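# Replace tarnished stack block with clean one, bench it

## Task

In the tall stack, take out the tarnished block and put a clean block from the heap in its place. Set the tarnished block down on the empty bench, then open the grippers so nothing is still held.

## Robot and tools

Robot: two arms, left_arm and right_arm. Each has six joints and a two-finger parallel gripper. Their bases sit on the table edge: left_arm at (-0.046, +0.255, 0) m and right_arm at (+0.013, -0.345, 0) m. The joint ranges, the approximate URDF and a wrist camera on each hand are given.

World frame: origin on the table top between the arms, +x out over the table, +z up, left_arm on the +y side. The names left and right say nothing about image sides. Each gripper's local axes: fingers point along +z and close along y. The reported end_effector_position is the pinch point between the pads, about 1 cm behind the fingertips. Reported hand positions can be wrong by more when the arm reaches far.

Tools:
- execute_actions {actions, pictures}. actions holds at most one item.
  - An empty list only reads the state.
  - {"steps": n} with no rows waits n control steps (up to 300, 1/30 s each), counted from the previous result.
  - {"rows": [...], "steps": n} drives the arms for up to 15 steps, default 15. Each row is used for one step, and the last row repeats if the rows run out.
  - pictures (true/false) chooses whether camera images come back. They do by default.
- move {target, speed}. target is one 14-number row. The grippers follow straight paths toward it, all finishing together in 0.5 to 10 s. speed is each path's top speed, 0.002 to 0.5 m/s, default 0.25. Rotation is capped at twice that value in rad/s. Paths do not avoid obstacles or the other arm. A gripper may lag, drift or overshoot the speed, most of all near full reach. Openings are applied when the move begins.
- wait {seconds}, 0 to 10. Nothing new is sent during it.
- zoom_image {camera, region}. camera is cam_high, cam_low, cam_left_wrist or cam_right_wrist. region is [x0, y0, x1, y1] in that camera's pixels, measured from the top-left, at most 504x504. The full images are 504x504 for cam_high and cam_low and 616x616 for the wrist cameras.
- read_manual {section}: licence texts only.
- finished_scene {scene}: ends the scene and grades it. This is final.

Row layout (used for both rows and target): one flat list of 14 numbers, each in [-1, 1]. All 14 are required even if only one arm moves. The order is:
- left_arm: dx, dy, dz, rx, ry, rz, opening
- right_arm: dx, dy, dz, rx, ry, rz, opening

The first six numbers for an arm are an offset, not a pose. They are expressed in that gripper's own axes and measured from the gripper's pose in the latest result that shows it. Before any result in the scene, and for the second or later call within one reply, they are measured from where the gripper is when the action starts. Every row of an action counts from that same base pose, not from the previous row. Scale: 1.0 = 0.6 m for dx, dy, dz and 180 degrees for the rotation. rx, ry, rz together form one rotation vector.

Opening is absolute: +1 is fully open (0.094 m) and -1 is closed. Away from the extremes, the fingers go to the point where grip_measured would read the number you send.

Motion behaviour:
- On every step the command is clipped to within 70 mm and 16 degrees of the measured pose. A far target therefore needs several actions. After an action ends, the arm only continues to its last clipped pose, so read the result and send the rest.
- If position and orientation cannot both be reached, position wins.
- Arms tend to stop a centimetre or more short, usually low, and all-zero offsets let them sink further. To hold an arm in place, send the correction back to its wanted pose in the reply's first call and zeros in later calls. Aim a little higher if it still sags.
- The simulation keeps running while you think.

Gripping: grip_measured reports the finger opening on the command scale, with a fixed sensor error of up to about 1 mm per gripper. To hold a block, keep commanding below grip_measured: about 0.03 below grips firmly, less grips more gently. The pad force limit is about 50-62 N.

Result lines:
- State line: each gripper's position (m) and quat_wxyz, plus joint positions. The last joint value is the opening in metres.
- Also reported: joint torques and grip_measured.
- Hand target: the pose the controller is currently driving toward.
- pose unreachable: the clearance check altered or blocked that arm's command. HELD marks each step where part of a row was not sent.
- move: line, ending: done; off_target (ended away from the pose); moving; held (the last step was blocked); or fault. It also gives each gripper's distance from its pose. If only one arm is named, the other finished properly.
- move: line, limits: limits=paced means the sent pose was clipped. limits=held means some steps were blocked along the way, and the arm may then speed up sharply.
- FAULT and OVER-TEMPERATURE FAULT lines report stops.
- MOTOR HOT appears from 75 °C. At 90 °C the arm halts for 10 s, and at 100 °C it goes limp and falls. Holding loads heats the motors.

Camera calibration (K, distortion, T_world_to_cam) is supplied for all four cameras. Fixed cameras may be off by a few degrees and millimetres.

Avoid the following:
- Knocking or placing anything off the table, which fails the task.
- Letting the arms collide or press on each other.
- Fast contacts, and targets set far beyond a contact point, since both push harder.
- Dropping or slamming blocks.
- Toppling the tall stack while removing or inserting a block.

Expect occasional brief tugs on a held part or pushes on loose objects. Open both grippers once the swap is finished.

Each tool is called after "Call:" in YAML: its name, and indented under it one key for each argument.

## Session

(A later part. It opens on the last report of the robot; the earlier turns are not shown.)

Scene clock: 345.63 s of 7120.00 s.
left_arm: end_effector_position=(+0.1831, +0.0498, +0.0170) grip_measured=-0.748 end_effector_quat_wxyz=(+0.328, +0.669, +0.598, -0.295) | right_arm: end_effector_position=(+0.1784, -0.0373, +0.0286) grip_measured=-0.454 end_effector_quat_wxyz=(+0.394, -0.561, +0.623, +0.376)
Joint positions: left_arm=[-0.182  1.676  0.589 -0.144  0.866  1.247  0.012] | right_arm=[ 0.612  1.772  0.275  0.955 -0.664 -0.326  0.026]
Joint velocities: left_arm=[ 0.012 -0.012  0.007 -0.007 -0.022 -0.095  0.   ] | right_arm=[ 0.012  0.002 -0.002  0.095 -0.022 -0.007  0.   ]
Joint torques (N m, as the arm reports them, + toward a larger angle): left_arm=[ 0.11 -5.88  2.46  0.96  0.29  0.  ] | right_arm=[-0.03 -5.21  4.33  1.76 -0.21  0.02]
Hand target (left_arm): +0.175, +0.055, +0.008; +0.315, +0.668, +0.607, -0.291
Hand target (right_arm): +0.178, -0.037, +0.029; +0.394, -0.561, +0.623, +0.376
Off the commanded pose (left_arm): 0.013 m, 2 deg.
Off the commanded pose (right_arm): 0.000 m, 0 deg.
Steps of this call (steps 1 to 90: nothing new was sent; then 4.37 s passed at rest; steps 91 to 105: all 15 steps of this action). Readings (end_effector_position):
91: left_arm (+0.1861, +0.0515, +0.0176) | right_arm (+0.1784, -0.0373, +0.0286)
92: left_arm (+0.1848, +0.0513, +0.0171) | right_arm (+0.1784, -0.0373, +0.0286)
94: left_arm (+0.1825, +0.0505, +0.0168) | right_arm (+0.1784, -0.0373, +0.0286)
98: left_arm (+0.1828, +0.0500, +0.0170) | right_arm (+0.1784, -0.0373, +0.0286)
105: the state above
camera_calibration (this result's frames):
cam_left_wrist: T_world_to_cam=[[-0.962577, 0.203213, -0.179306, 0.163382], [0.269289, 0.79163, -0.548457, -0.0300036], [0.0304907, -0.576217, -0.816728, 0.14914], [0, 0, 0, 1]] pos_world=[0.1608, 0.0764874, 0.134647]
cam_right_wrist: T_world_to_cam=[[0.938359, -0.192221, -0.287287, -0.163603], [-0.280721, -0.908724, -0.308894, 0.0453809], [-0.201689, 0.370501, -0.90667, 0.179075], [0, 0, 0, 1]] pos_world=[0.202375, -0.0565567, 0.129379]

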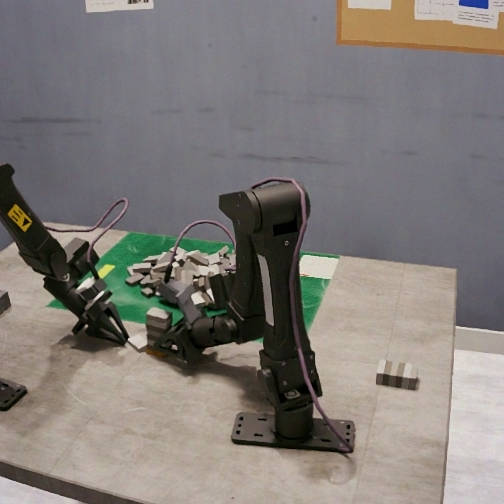

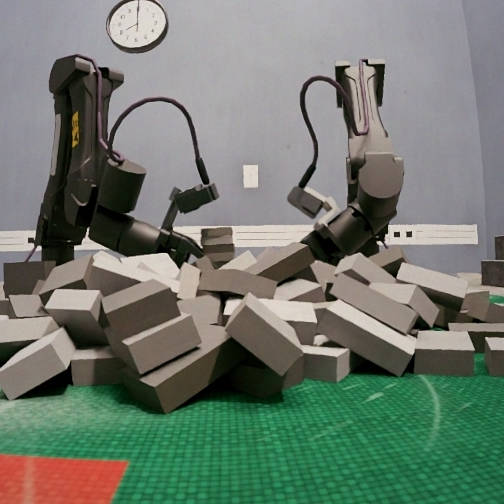

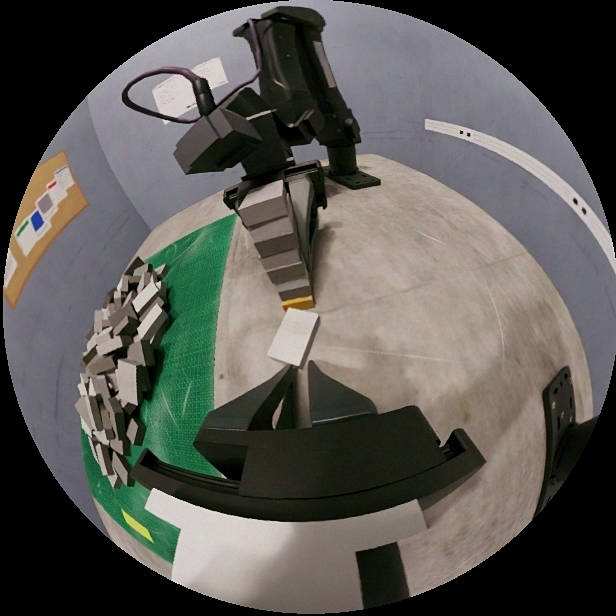

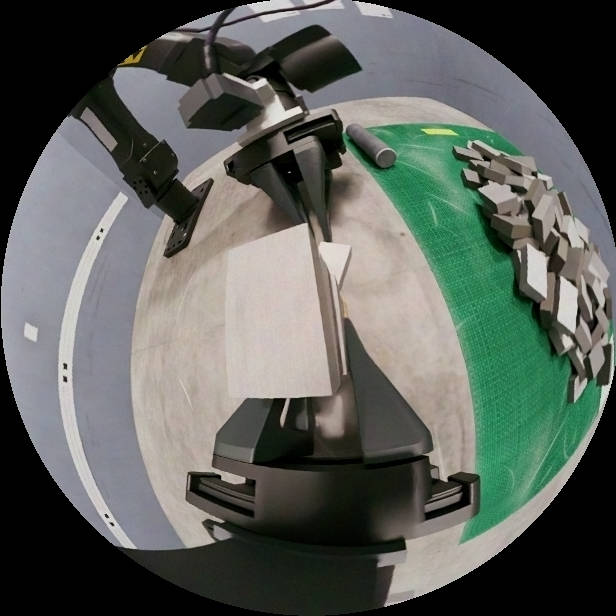

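Call:
move:
  target: [0.012,0,-0.03,0.016,0,-0.021,-0.75,0,0,0,0,0,0,-0.52]
  speed: 0.05

Call:
execute_actions:
  actions:
    - {"rows":[[0,0,0,0,0,0,0.5,0,0,0,0,0,0,-0.52]],"steps":10}
  pictures: false

Scene clock: 353.83 s of 7120.00 s.
left_arm: end_effector_position=(+0.1805, +0.0687, +0.0209) grip_measured=-0.748 end_effector_quat_wxyz=(+0.303, +0.662, +0.612, -0.309) | right_arm: end_effector_position=(+0.1784, -0.0373, +0.0286) grip_measured=-0.454 end_effector_quat_wxyz=(+0.394, -0.561, +0.623, +0.376)
Joint positions: left_arm=[-0.109  1.676  0.642 -0.344  0.88   1.352  0.012] | right_arm=[ 0.612  1.772  0.275  0.955 -0.664 -0.326  0.026]
Joint velocities: left_arm=[-0.012 -0.027 -0.007 -0.007  0.007 -0.007  0.001] | right_arm=[ 0.002 -0.002 -0.012 -0.051 -0.037  0.022 -0.   ]
Joint torques (N m, as the arm reports them, + toward a larger angle): left_arm=[ 0.93 -4.15  7.23  0.46  0.78  0.12] | right_arm=[-0.05 -5.2   4.35  1.77 -0.22  0.02]
Hand target (left_arm): +0.184, +0.068, +0.022; +0.302, +0.657, +0.613, -0.319
Hand target (right_arm): +0.178, -0.037, +0.029; +0.394, -0.561, +0.623, +0.376
Off the commanded pose (left_arm): 0.004 m, 1 deg.
Off the commanded pose (right_arm): 0.000 m, 0 deg.
After step 90, 3.87 s passed at rest.
move: done
camera_calibration (this result's frames):
cam_left_wrist: T_world_to_cam=[[-0.97263, 0.202579, -0.11381, 0.158214], [0.23152, 0.80331, -0.548718, -0.0361362], [-0.019734, -0.560049, -0.828224, 0.171524], [0, 0, 0, 1]] pos_world=[0.165635, 0.0930395, 0.140238]
cam_right_wrist: T_world_to_cam=[[0.938359, -0.192221, -0.287287, -0.163603], [-0.280721, -0.908724, -0.308894, 0.0453809], [-0.201689, 0.370501, -0.90667, 0.179075], [0, 0, 0, 1]] pos_world=[0.202375, -0.0565567, 0.129379]

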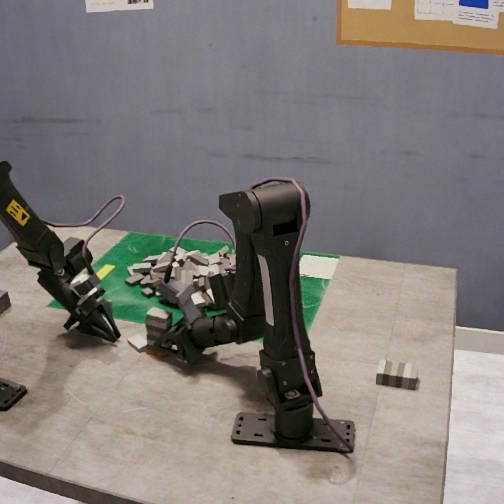

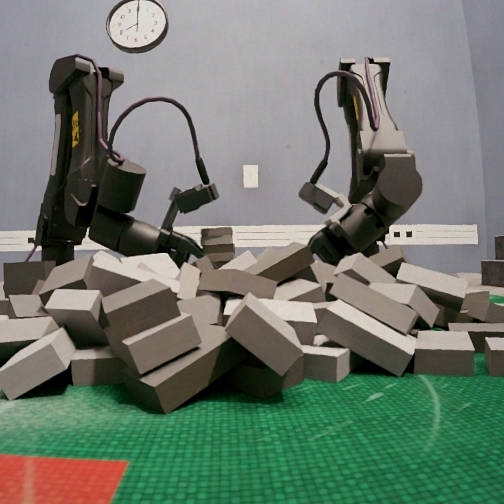

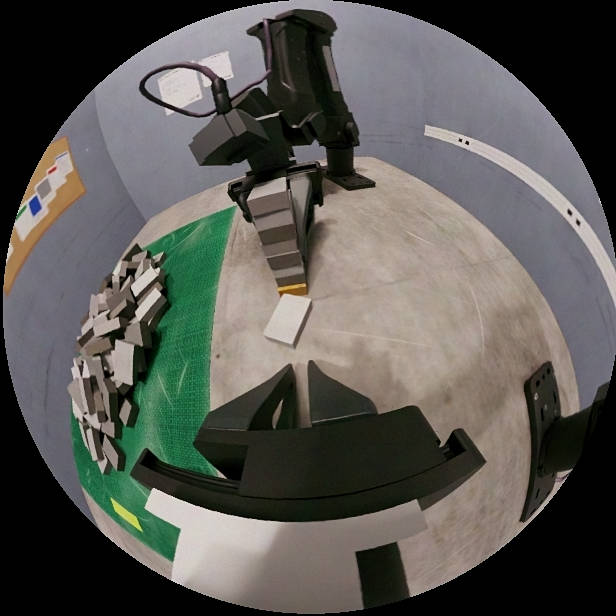

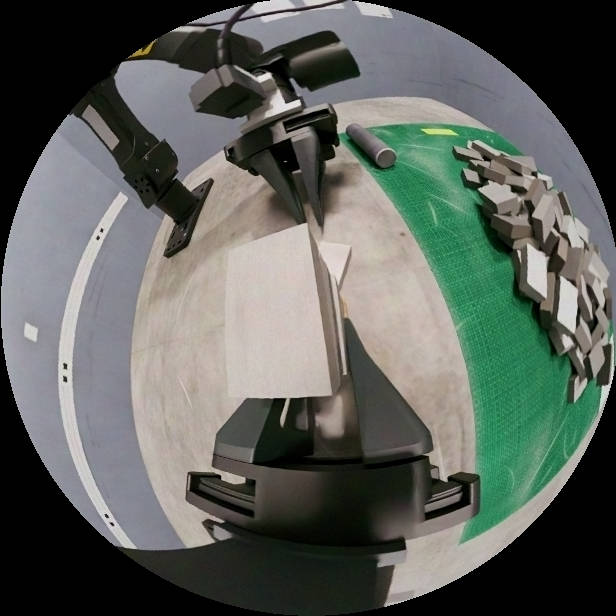

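Scene clock: 354.17 s of 7120.00 s.
left_arm: end_effector_position=(+0.1805, +0.0689, +0.0207) grip_measured=+0.498 end_effector_quat_wxyz=(+0.303, +0.662, +0.612, -0.309) | right_arm: end_effector_position=(+0.1784, -0.0373, +0.0286) grip_measured=-0.454 end_effector_quat_wxyz=(+0.394, -0.561, +0.623, +0.376)
Joint positions: left_arm=[-0.109  1.676  0.642 -0.344  0.879  1.352  0.07 ] | right_arm=[ 0.612  1.772  0.275  0.955 -0.664 -0.326  0.026]
Joint velocities: left_arm=[-0.012  0.002 -0.017 -0.037 -0.022 -0.051  0.   ] | right_arm=[ 0.012 -0.012  0.007 -0.037 -0.022 -0.037  0.001]
Joint torques (N m, as the arm reports them, + toward a larger angle): left_arm=[ 0.05 -5.76  4.91  0.72  0.58  0.02] | right_arm=[-0.01 -5.21  4.29  1.77 -0.22  0.03]
Hand target (left_arm): +0.180, +0.069, +0.021; +0.303, +0.662, +0.612, -0.309
Hand target (right_arm): +0.178, -0.037, +0.029; +0.394, -0.561, +0.623, +0.376
Off the commanded pose (left_arm): 0.000 m, 0 deg.
Off the commanded pose (right_arm): 0.000 m, 0 deg.
Steps of this call (steps 1 to 10: all 10 steps of this action). Readings (end_effector_position):
1: left_arm (+0.1805, +0.0688, +0.0209) | right_arm (+0.1784, -0.0373, +0.0286)
2: left_arm (+0.1805, +0.0688, +0.0209) | right_arm (+0.1784, -0.0373, +0.0286)
4: left_arm (+0.1805, +0.0689, +0.0208) | right_arm (+0.1784, -0.0373, +0.0286)
8: left_arm (+0.1805, +0.0689, +0.0207) | right_arm (+0.1784, -0.0373, +0.0286)
10: the state above

Call:
move:
  target: [-0.038,-0.006,0.061,0,0,0,0.5,0,0,0,0,0,0,-0.52]
  speed: 0.05

Call:
execute_actions:
  actions:
    - {"rows":[[0,0,0,0,0,0,-0.5,0,0,0,0,0,0,-0.52]]}

Call:
zoom_image:
  camera: "cam_high"
  region: [90, 290, 180, 365]

Scene clock: 362.47 s of 7120.00 s.
left_arm: end_effector_position=(+0.1844, +0.0253, +0.0237) grip_measured=+0.498 end_effector_quat_wxyz=(+0.317, +0.665, +0.605, -0.300) | right_arm: end_effector_position=(+0.1784, -0.0373, +0.0286) grip_measured=-0.454 end_effector_quat_wxyz=(+0.394, -0.561, +0.623, +0.376)
Joint positions: left_arm=[-0.276  1.676  0.624 -0.104  0.829  1.107  0.07 ] | right_arm=[ 0.612  1.772  0.275  0.955 -0.664 -0.326  0.026]
Joint velocities: left_arm=[ 0.017  0.002  0.017  0.007  0.007 -0.037  0.   ] | right_arm=[ 0.007 -0.007  0.002  0.022  0.007 -0.022  0.   ]
Joint torques (N m, as the arm reports them, + toward a larger angle): left_arm=[-0.71 -5.36  3.09  1.09  0.54 -0.1 ] | right_arm=[-0.02 -5.21  4.32  1.75 -0.23  0.02]
Hand target (left_arm): +0.174, +0.027, +0.016; +0.302, +0.662, +0.612, -0.309
Hand target (right_arm): +0.178, -0.037, +0.029; +0.394, -0.561, +0.623, +0.376
Off the commanded pose (left_arm): 0.013 m, 2 deg.
Off the commanded pose (right_arm): 0.000 m, 0 deg.
After step 90, 3.93 s passed at rest.
move: off_target (left_arm)
camera_calibration (this result's frames):
cam_left_wrist: T_world_to_cam=[[-0.968165, 0.200091, -0.150399, 0.171163], [0.250096, 0.798239, -0.547966, -0.00393523], [0.0104118, -0.568136, -0.822869, 0.144065], [0, 0, 0, 1]] pos_world=[0.165198, 0.0507415, 0.142133]
cam_right_wrist: T_world_to_cam=[[0.938359, -0.192221, -0.287287, -0.163603], [-0.280721, -0.908724, -0.308894, 0.0453809], [-0.201689, 0.370501, -0.90667, 0.179075], [0, 0, 0, 1]] pos_world=[0.202375, -0.0565567, 0.129379]

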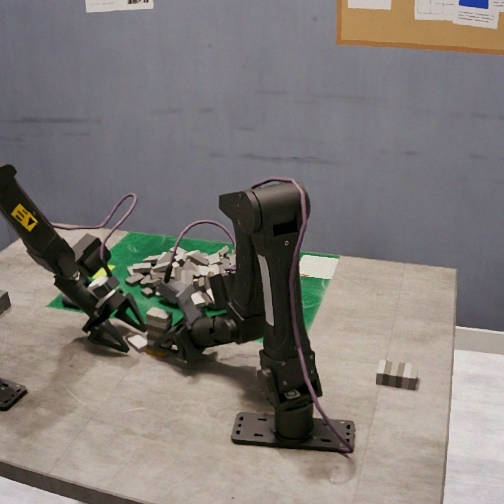

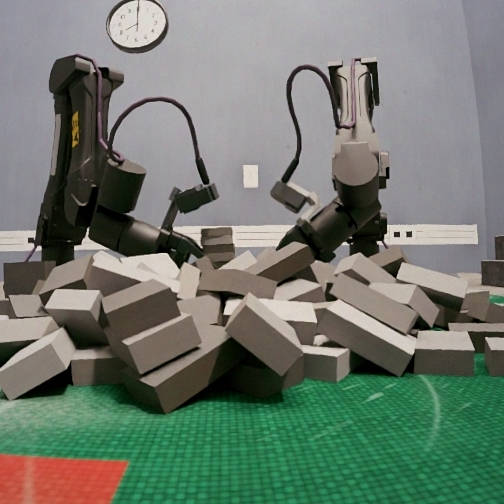

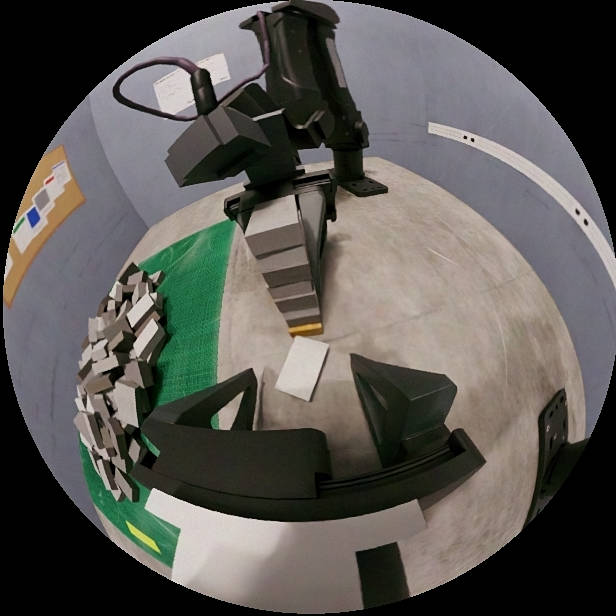

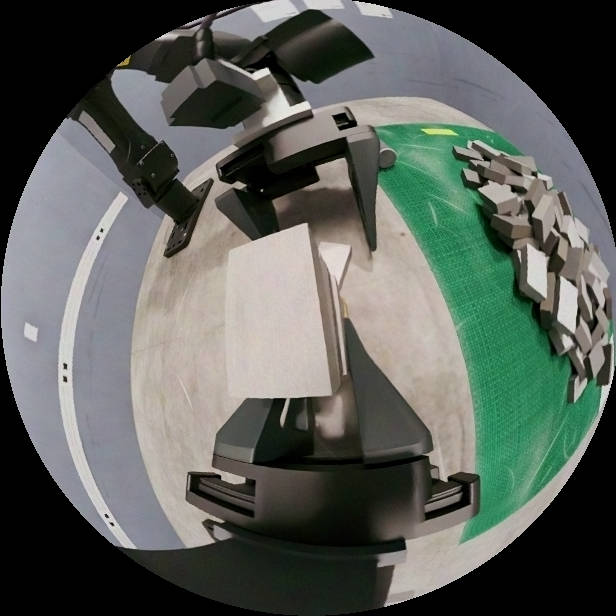

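Scene clock: 362.97 s of 7120.00 s.
left_arm: end_effector_position=(+0.1846, +0.0253, +0.0237) grip_measured=-0.472 end_effector_quat_wxyz=(+0.318, +0.666, +0.605, -0.300) | right_arm: end_effector_position=(+0.1784, -0.0373, +0.0286) grip_measured=-0.454 end_effector_quat_wxyz=(+0.394, -0.561, +0.623, +0.376)
Joint positions: left_arm=[-0.276  1.676  0.624 -0.103  0.828  1.107  0.025] | right_arm=[ 0.612  1.772  0.275  0.955 -0.664 -0.326  0.026]
Joint velocities: left_arm=[-0.012 -0.032  0.007  0.037  0.051  0.037 -0.   ] | right_arm=[-0.002 -0.012 -0.007  0.066 -0.037  0.007 -0.001]
Joint torques (N m, as the arm reports them, + toward a larger angle): left_arm=[ 0.06 -5.98  5.21  1.05  0.52  0.02] | right_arm=[-0.03 -5.19  4.35  1.77 -0.22  0.01]
Hand target (left_arm): +0.184, +0.025, +0.024; +0.317, +0.665, +0.605, -0.300
Hand target (right_arm): +0.178, -0.037, +0.029; +0.394, -0.561, +0.623, +0.376
Off the commanded pose (left_arm): 0.000 m, 0 deg.
Off the commanded pose (right_arm): 0.000 m, 0 deg.
Steps of this call (steps 1 to 15: all 15 steps of this action). Readings (end_effector_position):
1: left_arm (+0.1844, +0.0253, +0.0237) | right_arm (+0.1784, -0.0373, +0.0286)
2: left_arm (+0.1844, +0.0253, +0.0237) | right_arm (+0.1784, -0.0373, +0.0286)
4: left_arm (+0.1846, +0.0253, +0.0237) | right_arm (+0.1784, -0.0373, +0.0286)
8: left_arm (+0.1846, +0.0253, +0.0237) | right_arm (+0.1784, -0.0373, +0.0286)
15: the state above
camera_calibration (this result's frames):
cam_left_wrist: T_world_to_cam=[[-0.968027, 0.199828, -0.151631, 0.171423], [0.250573, 0.798443, -0.54745, -0.00410538], [0.0116733, -0.567941, -0.822986, 0.143823], [0, 0, 0, 1]] pos_world=[0.165292, 0.0507059, 0.14211]
cam_right_wrist: T_world_to_cam=[[0.938359, -0.192221, -0.287287, -0.163603], [-0.280721, -0.908724, -0.308894, 0.0453809], [-0.201689, 0.370501, -0.90667, 0.179075], [0, 0, 0, 1]] pos_world=[0.202375, -0.0565567, 0.129379]

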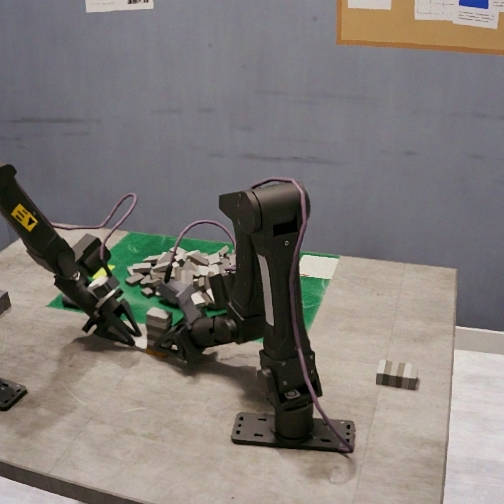

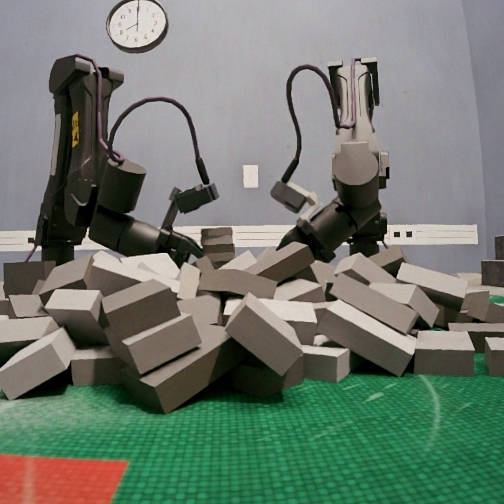

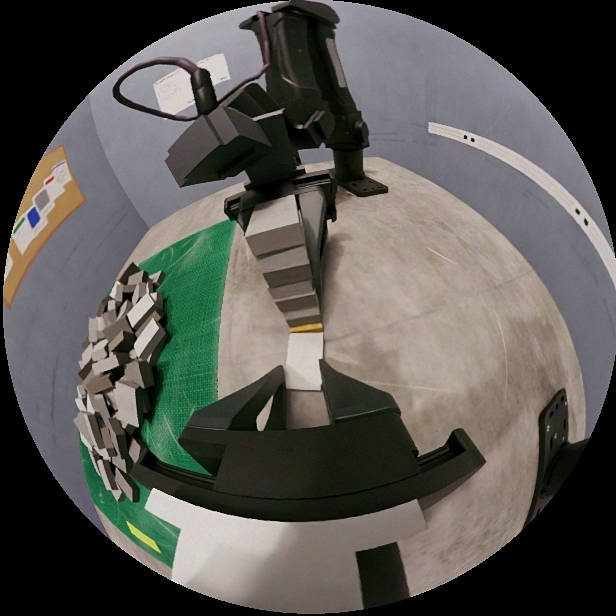

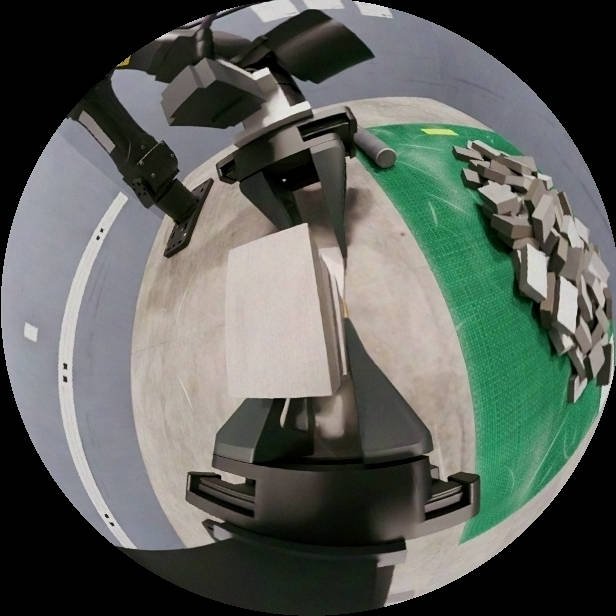

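Region (90, 290, 180, 365) of cam_high's 504x504 image, scaled by 5.600, with more detail than that image has.

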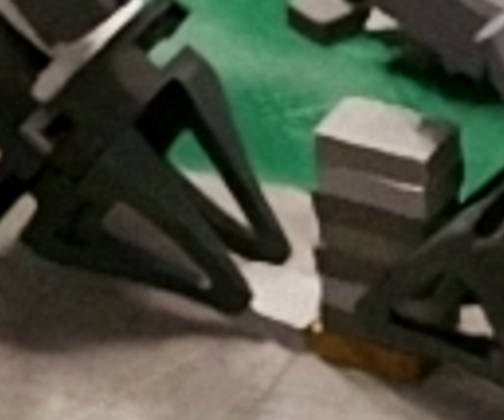

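Call:
execute_actions:
  actions:
    - {"rows":[[0.004,-0.02,0.003,0.01,0,-0.013,-0.52,0,0,0,0,0,0,-0.52]]}
  pictures: false

Call:
move:
  target: [0,0,0,0,0,0,-0.52,-0.025,0,0.04,0,-0.02,0,-0.52]
  speed: 0.03

Call:
zoom_image:
  camera: "cam_high"
  region: [90, 290, 180, 365]

Scene clock: 370.60 s of 7120.00 s.
left_arm: end_effector_position=(+0.1846, +0.0253, +0.0237) grip_measured=-0.472 end_effector_quat_wxyz=(+0.316, +0.663, +0.608, -0.301) | right_arm: end_effector_position=(+0.1784, -0.0373, +0.0286) grip_measured=-0.454 end_effector_quat_wxyz=(+0.394, -0.561, +0.623, +0.376)
Joint positions: left_arm=[-0.276  1.676  0.624 -0.103  0.828  1.098  0.025] | right_arm=[ 0.612  1.772  0.275  0.955 -0.664 -0.326  0.026]
Joint velocities: left_arm=[-0.002 -0.007  0.012  0.037 -0.037 -0.022  0.001] | right_arm=[ 0.017 -0.002 -0.007 -0.022 -0.022  0.037 -0.001]
Joint torques (N m, as the arm reports them, + toward a larger angle): left_arm=[-0.6  -6.17  3.66  0.88  0.63 -0.13] | right_arm=[-0.02 -5.22  4.35  1.76 -0.21  0.02]
Hand target (left_arm): +0.173, +0.026, +0.020; +0.301, +0.658, +0.614, -0.315
Hand target (right_arm): +0.178, -0.037, +0.029; +0.394, -0.561, +0.623, +0.376
Off the commanded pose (left_arm): 0.012 m, 3 deg.
Off the commanded pose (right_arm): 0.000 m, 0 deg.
Steps of this call (steps 1 to 90: nothing new was sent; then 4.13 s passed at rest; steps 91 to 105: all 15 steps of this action). Readings (end_effector_position):
91: left_arm (+0.1846, +0.0253, +0.0237) | right_arm (+0.1784, -0.0373, +0.0286)
92: left_arm (+0.1846, +0.0253, +0.0237) | right_arm (+0.1784, -0.0373, +0.0286)
94: left_arm (+0.1846, +0.0253, +0.0237) | right_arm (+0.1784, -0.0373, +0.0286)
98: left_arm (+0.1846, +0.0253, +0.0237) | right_arm (+0.1784, -0.0373, +0.0286)
105: the state above

Scene clock: 372.13 s of 7120.00 s.
left_arm: end_effector_position=(+0.1848, +0.0254, +0.0235) grip_measured=-0.472 end_effector_quat_wxyz=(+0.316, +0.663, +0.609, -0.300) | right_arm: end_effector_position=(+0.1817, -0.0191, +0.0293) grip_measured=-0.454 end_effector_quat_wxyz=(+0.411, -0.547, +0.619, +0.386)
Joint positions: left_arm=[-0.276  1.676  0.624 -0.102  0.827  1.098  0.025] | right_arm=[ 0.662  1.875  0.304  1.108 -0.618 -0.252  0.026]
Joint velocities: left_arm=[-0.002  0.002 -0.002 -0.022 -0.051 -0.081 -0.001] | right_arm=[-0.007  0.012 -0.002  0.022  0.007 -0.007 -0.001]
Joint torques (N m, as the arm reports them, + toward a larger angle): left_arm=[ 0.04 -6.01  5.24  1.06  0.53  0.02] | right_arm=[ 1.45 -4.63  6.35  1.89 -0.25  0.15]
Hand target (left_arm): +0.185, +0.025, +0.024; +0.316, +0.663, +0.608, -0.301
Hand target (right_arm): +0.180, -0.010, +0.032; +0.413, -0.549, +0.610, +0.394
Off the commanded pose (left_arm): 0.000 m, 0 deg.
Off the commanded pose (right_arm): 0.010 m, 1 deg.
move: done
camera_calibration (this result's frames):
cam_left_wrist: T_world_to_cam=[[-0.970204, 0.193928, -0.145248, 0.171976], [0.242084, 0.800696, -0.547979, -0.00281042], [0.010031, -0.566814, -0.823785, 0.144054], [0, 0, 0, 1]] pos_world=[0.166087, 0.0505513, 0.142109]
cam_right_wrist: T_world_to_cam=[[0.935776, -0.196189, -0.292972, -0.162435], [-0.296176, -0.888214, -0.351219, 0.0675209], [-0.191317, 0.415434, -0.889277, 0.172002], [0, 0, 0, 1]] pos_world=[0.204907, -0.0433501, 0.129083]

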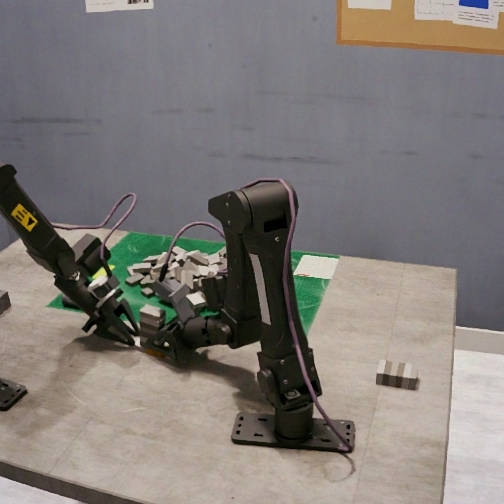

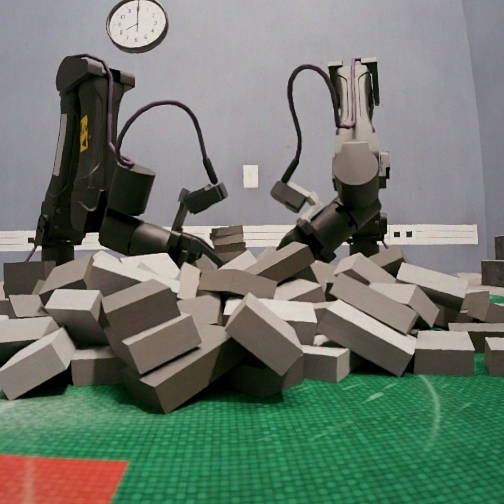

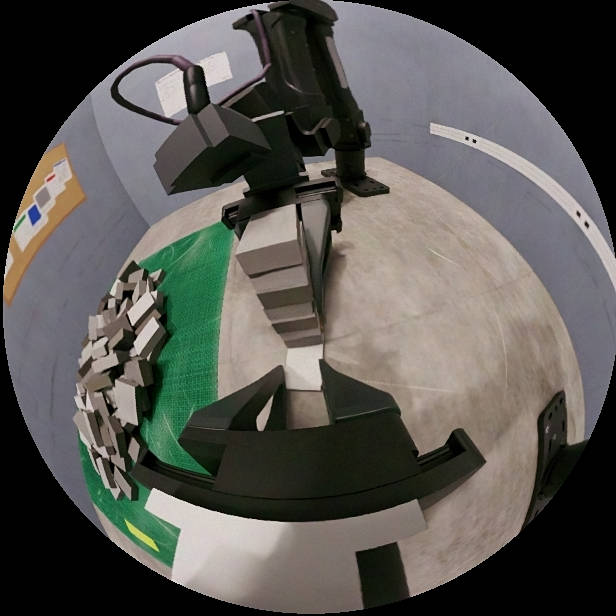

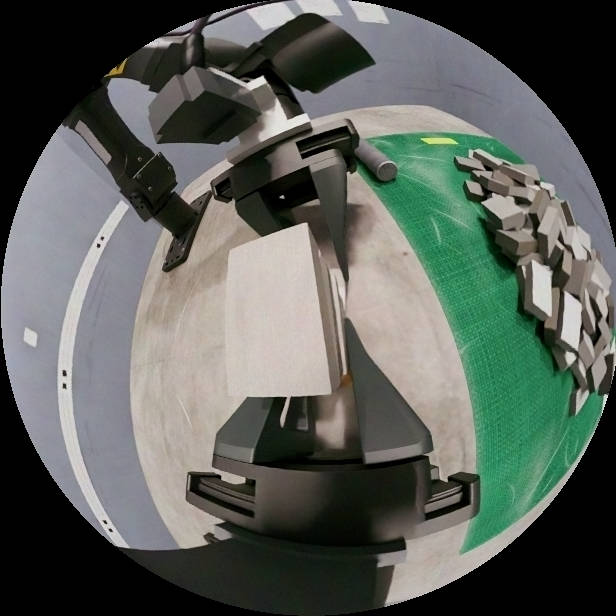

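Region (90, 290, 180, 365) of cam_high's 504x504 image, scaled by 5.600, with more detail than that image has.

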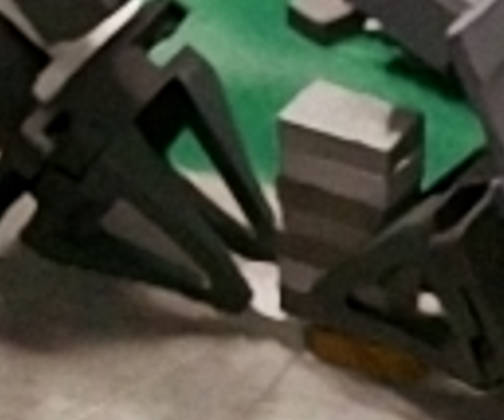

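Call:
execute_actions:
  actions:
    - {"rows":[[0,0,0,0,0,0,-0.1,0,0,0,0,0.022,-0.005,-0.52]]}
  pictures: false

Call:
move:
  target: [0.045,-0.012,-0.036,0.01,0,-0.013,-0.1,0,0,0,0,0,0,-0.52]
  speed: 0.05

Call:
execute_actions:
  actions:
    - {"rows":[[0,0,0,0,0,0,-0.75,0,0,0,0,0,0,-0.52]],"steps":10}

Call:
zoom_image:
  camera: "cam_high"
  region: [90, 290, 180, 365]

Scene clock: 382.50 s of 7120.00 s.
left_arm: end_effector_position=(+0.1853, +0.0254, +0.0235) grip_measured=-0.102 end_effector_quat_wxyz=(+0.317, +0.663, +0.608, -0.299) | right_arm: end_effector_position=(+0.1816, -0.0216, +0.0285) grip_measured=-0.454 end_effector_quat_wxyz=(+0.397, -0.560, +0.627, +0.368)
Joint positions: left_arm=[-0.276  1.676  0.624 -0.101  0.825  1.098  0.042] | right_arm=[ 0.665  1.797  0.32   0.952 -0.599 -0.296  0.026]
Joint velocities: left_arm=[ 0.002  0.002  0.002 -0.037 -0.022  0.022 -0.   ] | right_arm=[ 0.002 -0.017  0.002  0.066  0.007 -0.037  0.   ]
Joint torques (N m, as the arm reports them, + toward a larger angle): left_arm=[ 0.07 -6.    5.21  1.05  0.52  0.02] | right_arm=[ 0.63 -6.82  6.23  1.32 -0.06 -0.05]
Hand target (left_arm): +0.185, +0.025, +0.024; +0.316, +0.663, +0.608, -0.300
Hand target (right_arm): +0.182, -0.019, +0.030; +0.394, -0.564, +0.628, +0.364
Off the commanded pose (left_arm): 0.000 m, 0 deg.
Off the commanded pose (right_arm): 0.003 m, 1 deg.
Steps of this call (steps 1 to 90: nothing new was sent; then 6.87 s passed at rest; steps 91 to 105: all 15 steps of this action). Readings (end_effector_position):
91: left_arm (+0.1849, +0.0254, +0.0235) | right_arm (+0.1818, -0.0194, +0.0295)
92: left_arm (+0.1851, +0.0254, +0.0235) | right_arm (+0.1819, -0.0200, +0.0296)
94: left_arm (+0.1852, +0.0254, +0.0235) | right_arm (+0.1816, -0.0215, +0.0292)
98: left_arm (+0.1853, +0.0254, +0.0235) | right_arm (+0.1815, -0.0217, +0.0287)
105: the state above

Scene clock: 383.93 s of 7120.00 s.
left_arm: end_effector_position=(+0.1849, +0.0582, +0.0186) grip_measured=-0.102 end_effector_quat_wxyz=(+0.310, +0.661, +0.614, -0.299) | right_arm: end_effector_position=(+0.1815, -0.0216, +0.0287) grip_measured=-0.454 end_effector_quat_wxyz=(+0.397, -0.560, +0.627, +0.368)
Joint positions: left_arm=[-0.153  1.676  0.624 -0.242  0.859  1.267  0.042] | right_arm=[ 0.665  1.797  0.321  0.951 -0.6   -0.297  0.026]
Joint velocities: left_arm=[-0.022  0.012 -0.017  0.007  0.022  0.051  0.   ] | right_arm=[ 0.002  0.002 -0.007 -0.007  0.007  0.007  0.   ]
Joint torques (N m, as the arm reports them, + toward a larger angle): left_arm=[ 0.91 -4.16  5.57  0.6   0.77  0.12] | right_arm=[-0.04 -5.56  4.5   1.8  -0.2   0.02]
Hand target (left_arm): +0.181, +0.059, +0.016; +0.301, +0.655, +0.618, -0.314
Hand target (right_arm): +0.182, -0.022, +0.029; +0.397, -0.560, +0.627, +0.368
Off the commanded pose (left_arm): 0.006 m, 2 deg.
Off the commanded pose (right_arm): 0.000 m, 0 deg.
move: done
camera_calibration (this result's frames):
cam_left_wrist: T_world_to_cam=[[-0.972727, 0.189777, -0.133366, 0.165456], [0.231896, 0.808354, -0.541099, -0.0304177], [0.00511939, -0.557269, -0.830316, 0.159069], [0, 0, 0, 1]] pos_world=[0.167182, 0.0818329, 0.137685]
cam_right_wrist: T_world_to_cam=[[0.93798, -0.207671, -0.277608, -0.164022], [-0.290693, -0.907457, -0.303348, 0.0622684], [-0.188921, 0.365233, -0.911545, 0.171624], [0, 0, 0, 1]] pos_world=[0.204374, -0.0402396, 0.129798]

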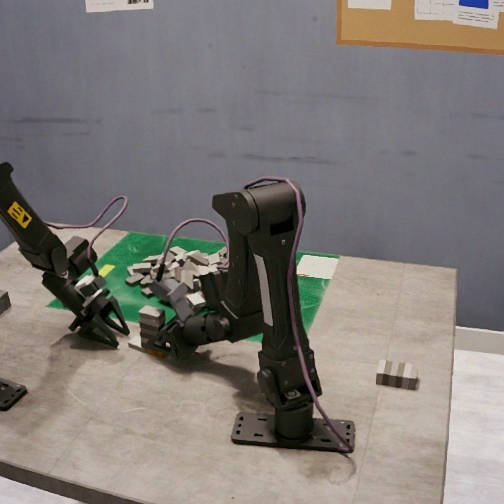

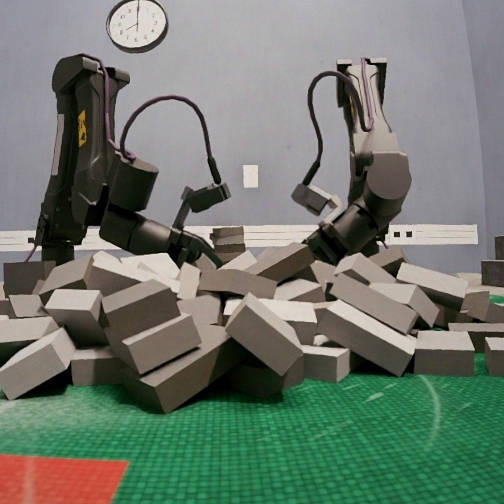

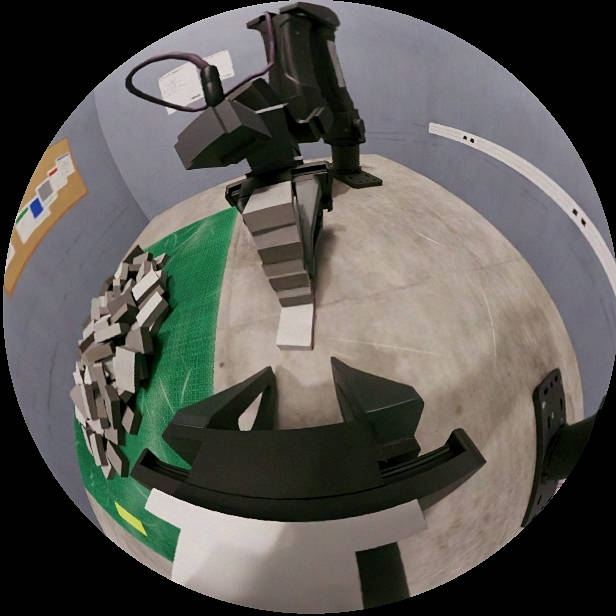

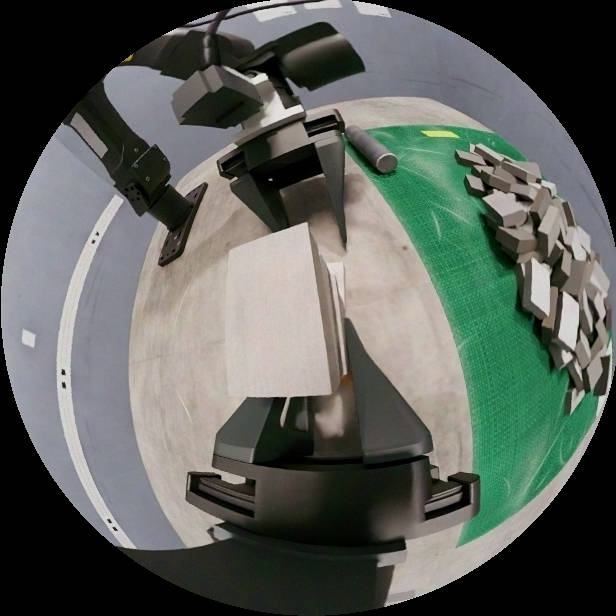

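Scene clock: 384.27 s of 7120.00 s.
left_arm: end_effector_position=(+0.1849, +0.0583, +0.0184) grip_measured=-0.748 end_effector_quat_wxyz=(+0.310, +0.662, +0.614, -0.299) | right_arm: end_effector_position=(+0.1815, -0.0216, +0.0287) grip_measured=-0.454 end_effector_quat_wxyz=(+0.397, -0.560, +0.627, +0.368)
Joint positions: left_arm=[-0.153  1.676  0.624 -0.242  0.857  1.268  0.012] | right_arm=[ 0.665  1.797  0.321  0.951 -0.6   -0.297  0.026]
Joint velocities: left_arm=[-0.007  0.002 -0.007  0.022  0.007 -0.022  0.   ] | right_arm=[-0.017 -0.012 -0.012  0.051 -0.022 -0.007  0.   ]
Joint torques (N m, as the arm reports them, + toward a larger angle): left_arm=[ 0.04 -5.78  4.97  0.85  0.56  0.02] | right_arm=[-0.01 -5.53  4.47  1.8  -0.19  0.02]
Hand target (left_arm): +0.185, +0.058, +0.019; +0.310, +0.661, +0.614, -0.299
Hand target (right_arm): +0.182, -0.022, +0.029; +0.397, -0.560, +0.627, +0.368
Off the commanded pose (left_arm): 0.000 m, 0 deg.
Off the commanded pose (right_arm): 0.000 m, 0 deg.
Steps of this call (steps 1 to 10: all 10 steps of this action). Readings (end_effector_position):
1: left_arm (+0.1848, +0.0582, +0.0186) | right_arm (+0.1815, -0.0216, +0.0287)
2: left_arm (+0.1848, +0.0582, +0.0186) | right_arm (+0.1815, -0.0216, +0.0287)
4: left_arm (+0.1849, +0.0583, +0.0185) | right_arm (+0.1815, -0.0216, +0.0287)
8: left_arm (+0.1849, +0.0583, +0.0185) | right_arm (+0.1815, -0.0216, +0.0287)
10: the state above
camera_calibration (this result's frames):
cam_left_wrist: T_world_to_cam=[[-0.972722, 0.189806, -0.133363, 0.165422], [0.23191, 0.809212, -0.539809, -0.0307609], [0.00545989, -0.556013, -0.831156, 0.158865], [0, 0, 0, 1]] pos_world=[0.167176, 0.0818252, 0.137498]
cam_right_wrist: T_world_to_cam=[[0.93798, -0.207671, -0.277608, -0.164022], [-0.290693, -0.907457, -0.303348, 0.0622684], [-0.188921, 0.365233, -0.911545, 0.171624], [0, 0, 0, 1]] pos_world=[0.204374, -0.0402396, 0.129798]

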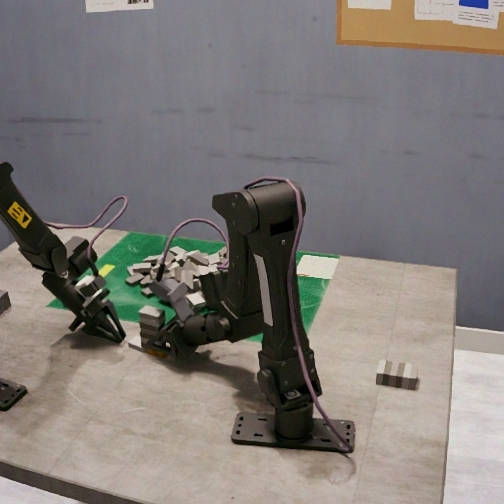

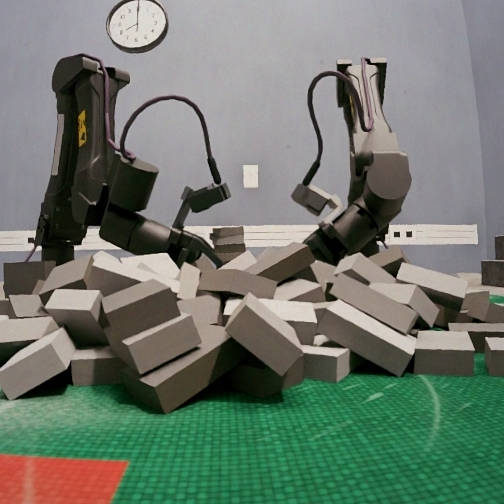

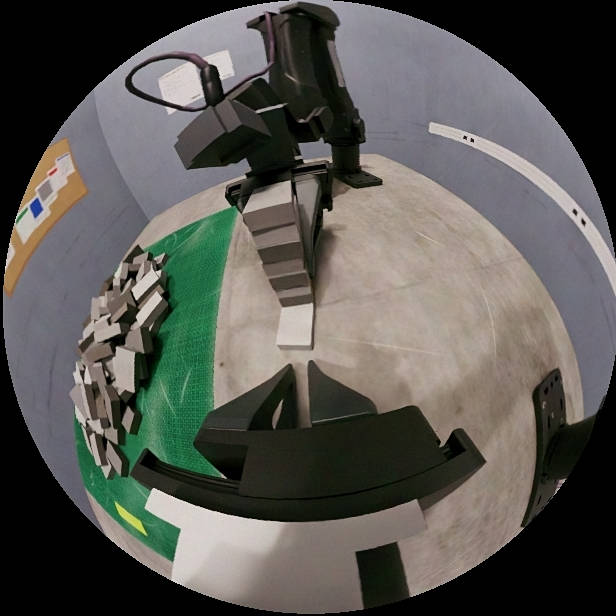

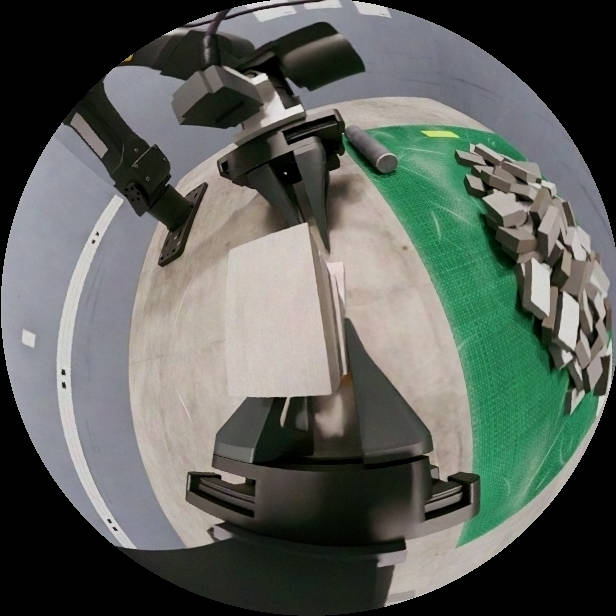

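Region (90, 290, 180, 365) of cam_high's 504x504 image, scaled by 5.600, with more detail than that image has.

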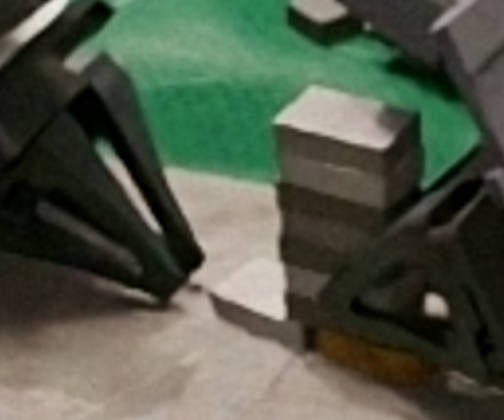

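Call:
move:
  target: [-0.004,0,0.012,0,0,0,-0.75,-0.034,0.003,0.062,0,0,0,-0.52]
  speed: 0.03

Call:
zoom_image:
  camera: "cam_high"
  region: [90, 290, 180, 365]

Scene clock: 392.57 s of 7120.00 s.
left_arm: end_effector_position=(+0.1880, +0.0565, +0.0186) grip_measured=-0.748 end_effector_quat_wxyz=(+0.312, +0.658, +0.618, -0.295) | right_arm: end_effector_position=(+0.1850, +0.0105, +0.0292) grip_measured=-0.454 end_effector_quat_wxyz=(+0.397, -0.557, +0.633, +0.362)
Joint positions: left_arm=[-0.161  1.676  0.624 -0.22   0.849  1.239  0.012] | right_arm=[ 0.755  1.849  0.422  0.922 -0.505 -0.243  0.026]
Joint velocities: left_arm=[-0.002 -0.002 -0.017  0.022  0.066  0.022 -0.001] | right_arm=[-0.012 -0.007  0.007  0.066 -0.037 -0.051 -0.001]
Joint torques (N m, as the arm reports them, + toward a larger angle): left_arm=[-1.8  -5.19  4.42  1.12  0.53 -0.12] | right_arm=[ 1.47 -5.1   7.62  1.81 -0.18  0.08]
Hand target (left_arm): +0.185, +0.051, +0.016; +0.310, +0.662, +0.614, -0.299
Hand target (right_arm): +0.183, +0.021, +0.032; +0.397, -0.560, +0.627, +0.368
Off the commanded pose (left_arm): 0.007 m, 1 deg.
Off the commanded pose (right_arm): 0.011 m, 1 deg.
After step 90, 3.63 s passed at rest.
move: off_target (right_arm)
camera_calibration (this result's frames):
cam_left_wrist: T_world_to_cam=[[-0.974951, 0.177112, -0.134544, 0.169959], [0.22197, 0.813271, -0.537884, -0.0282463], [0.0141554, -0.554275, -0.832213, 0.156239], [0, 0, 0, 1]] pos_world=[0.16976, 0.0794696, 0.137698]
cam_right_wrist: T_world_to_cam=[[0.93467, -0.225037, -0.275229, -0.159739], [-0.304668, -0.905988, -0.293875, 0.0948002], [-0.183222, 0.35853, -0.915361, 0.160129], [0, 0, 0, 1]] pos_world=[0.207525, -0.00747055, 0.130471]

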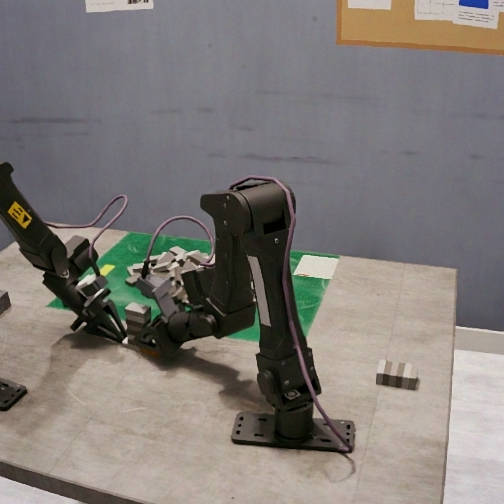

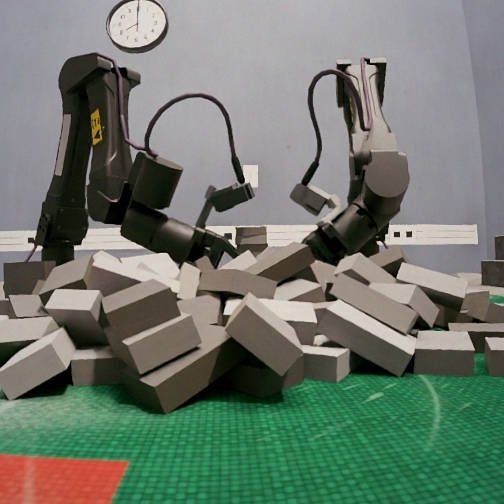

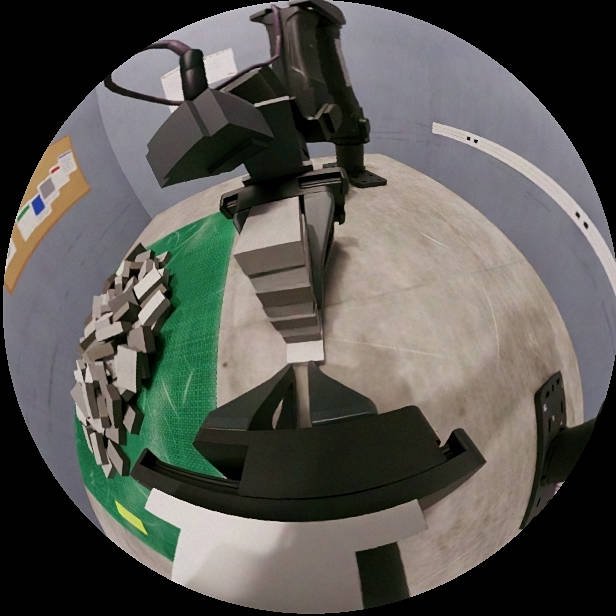

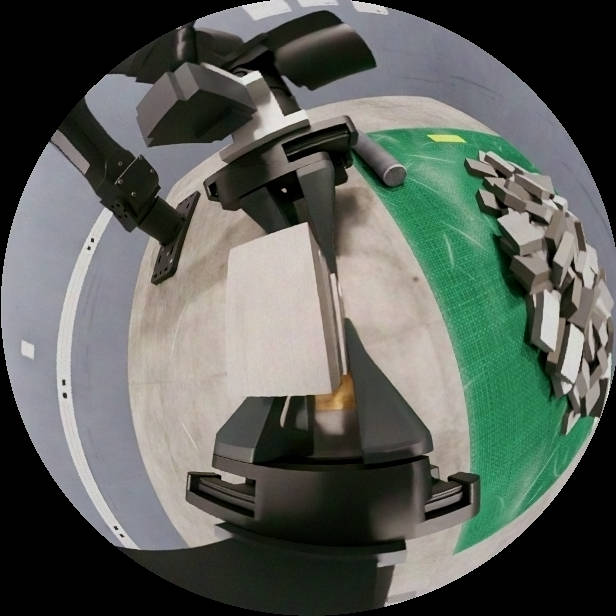

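Region (90, 290, 180, 365) of cam_high's 504x504 image, scaled by 5.600, with more detail than that image has.

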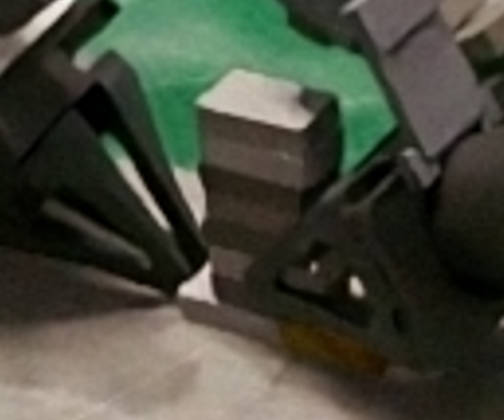

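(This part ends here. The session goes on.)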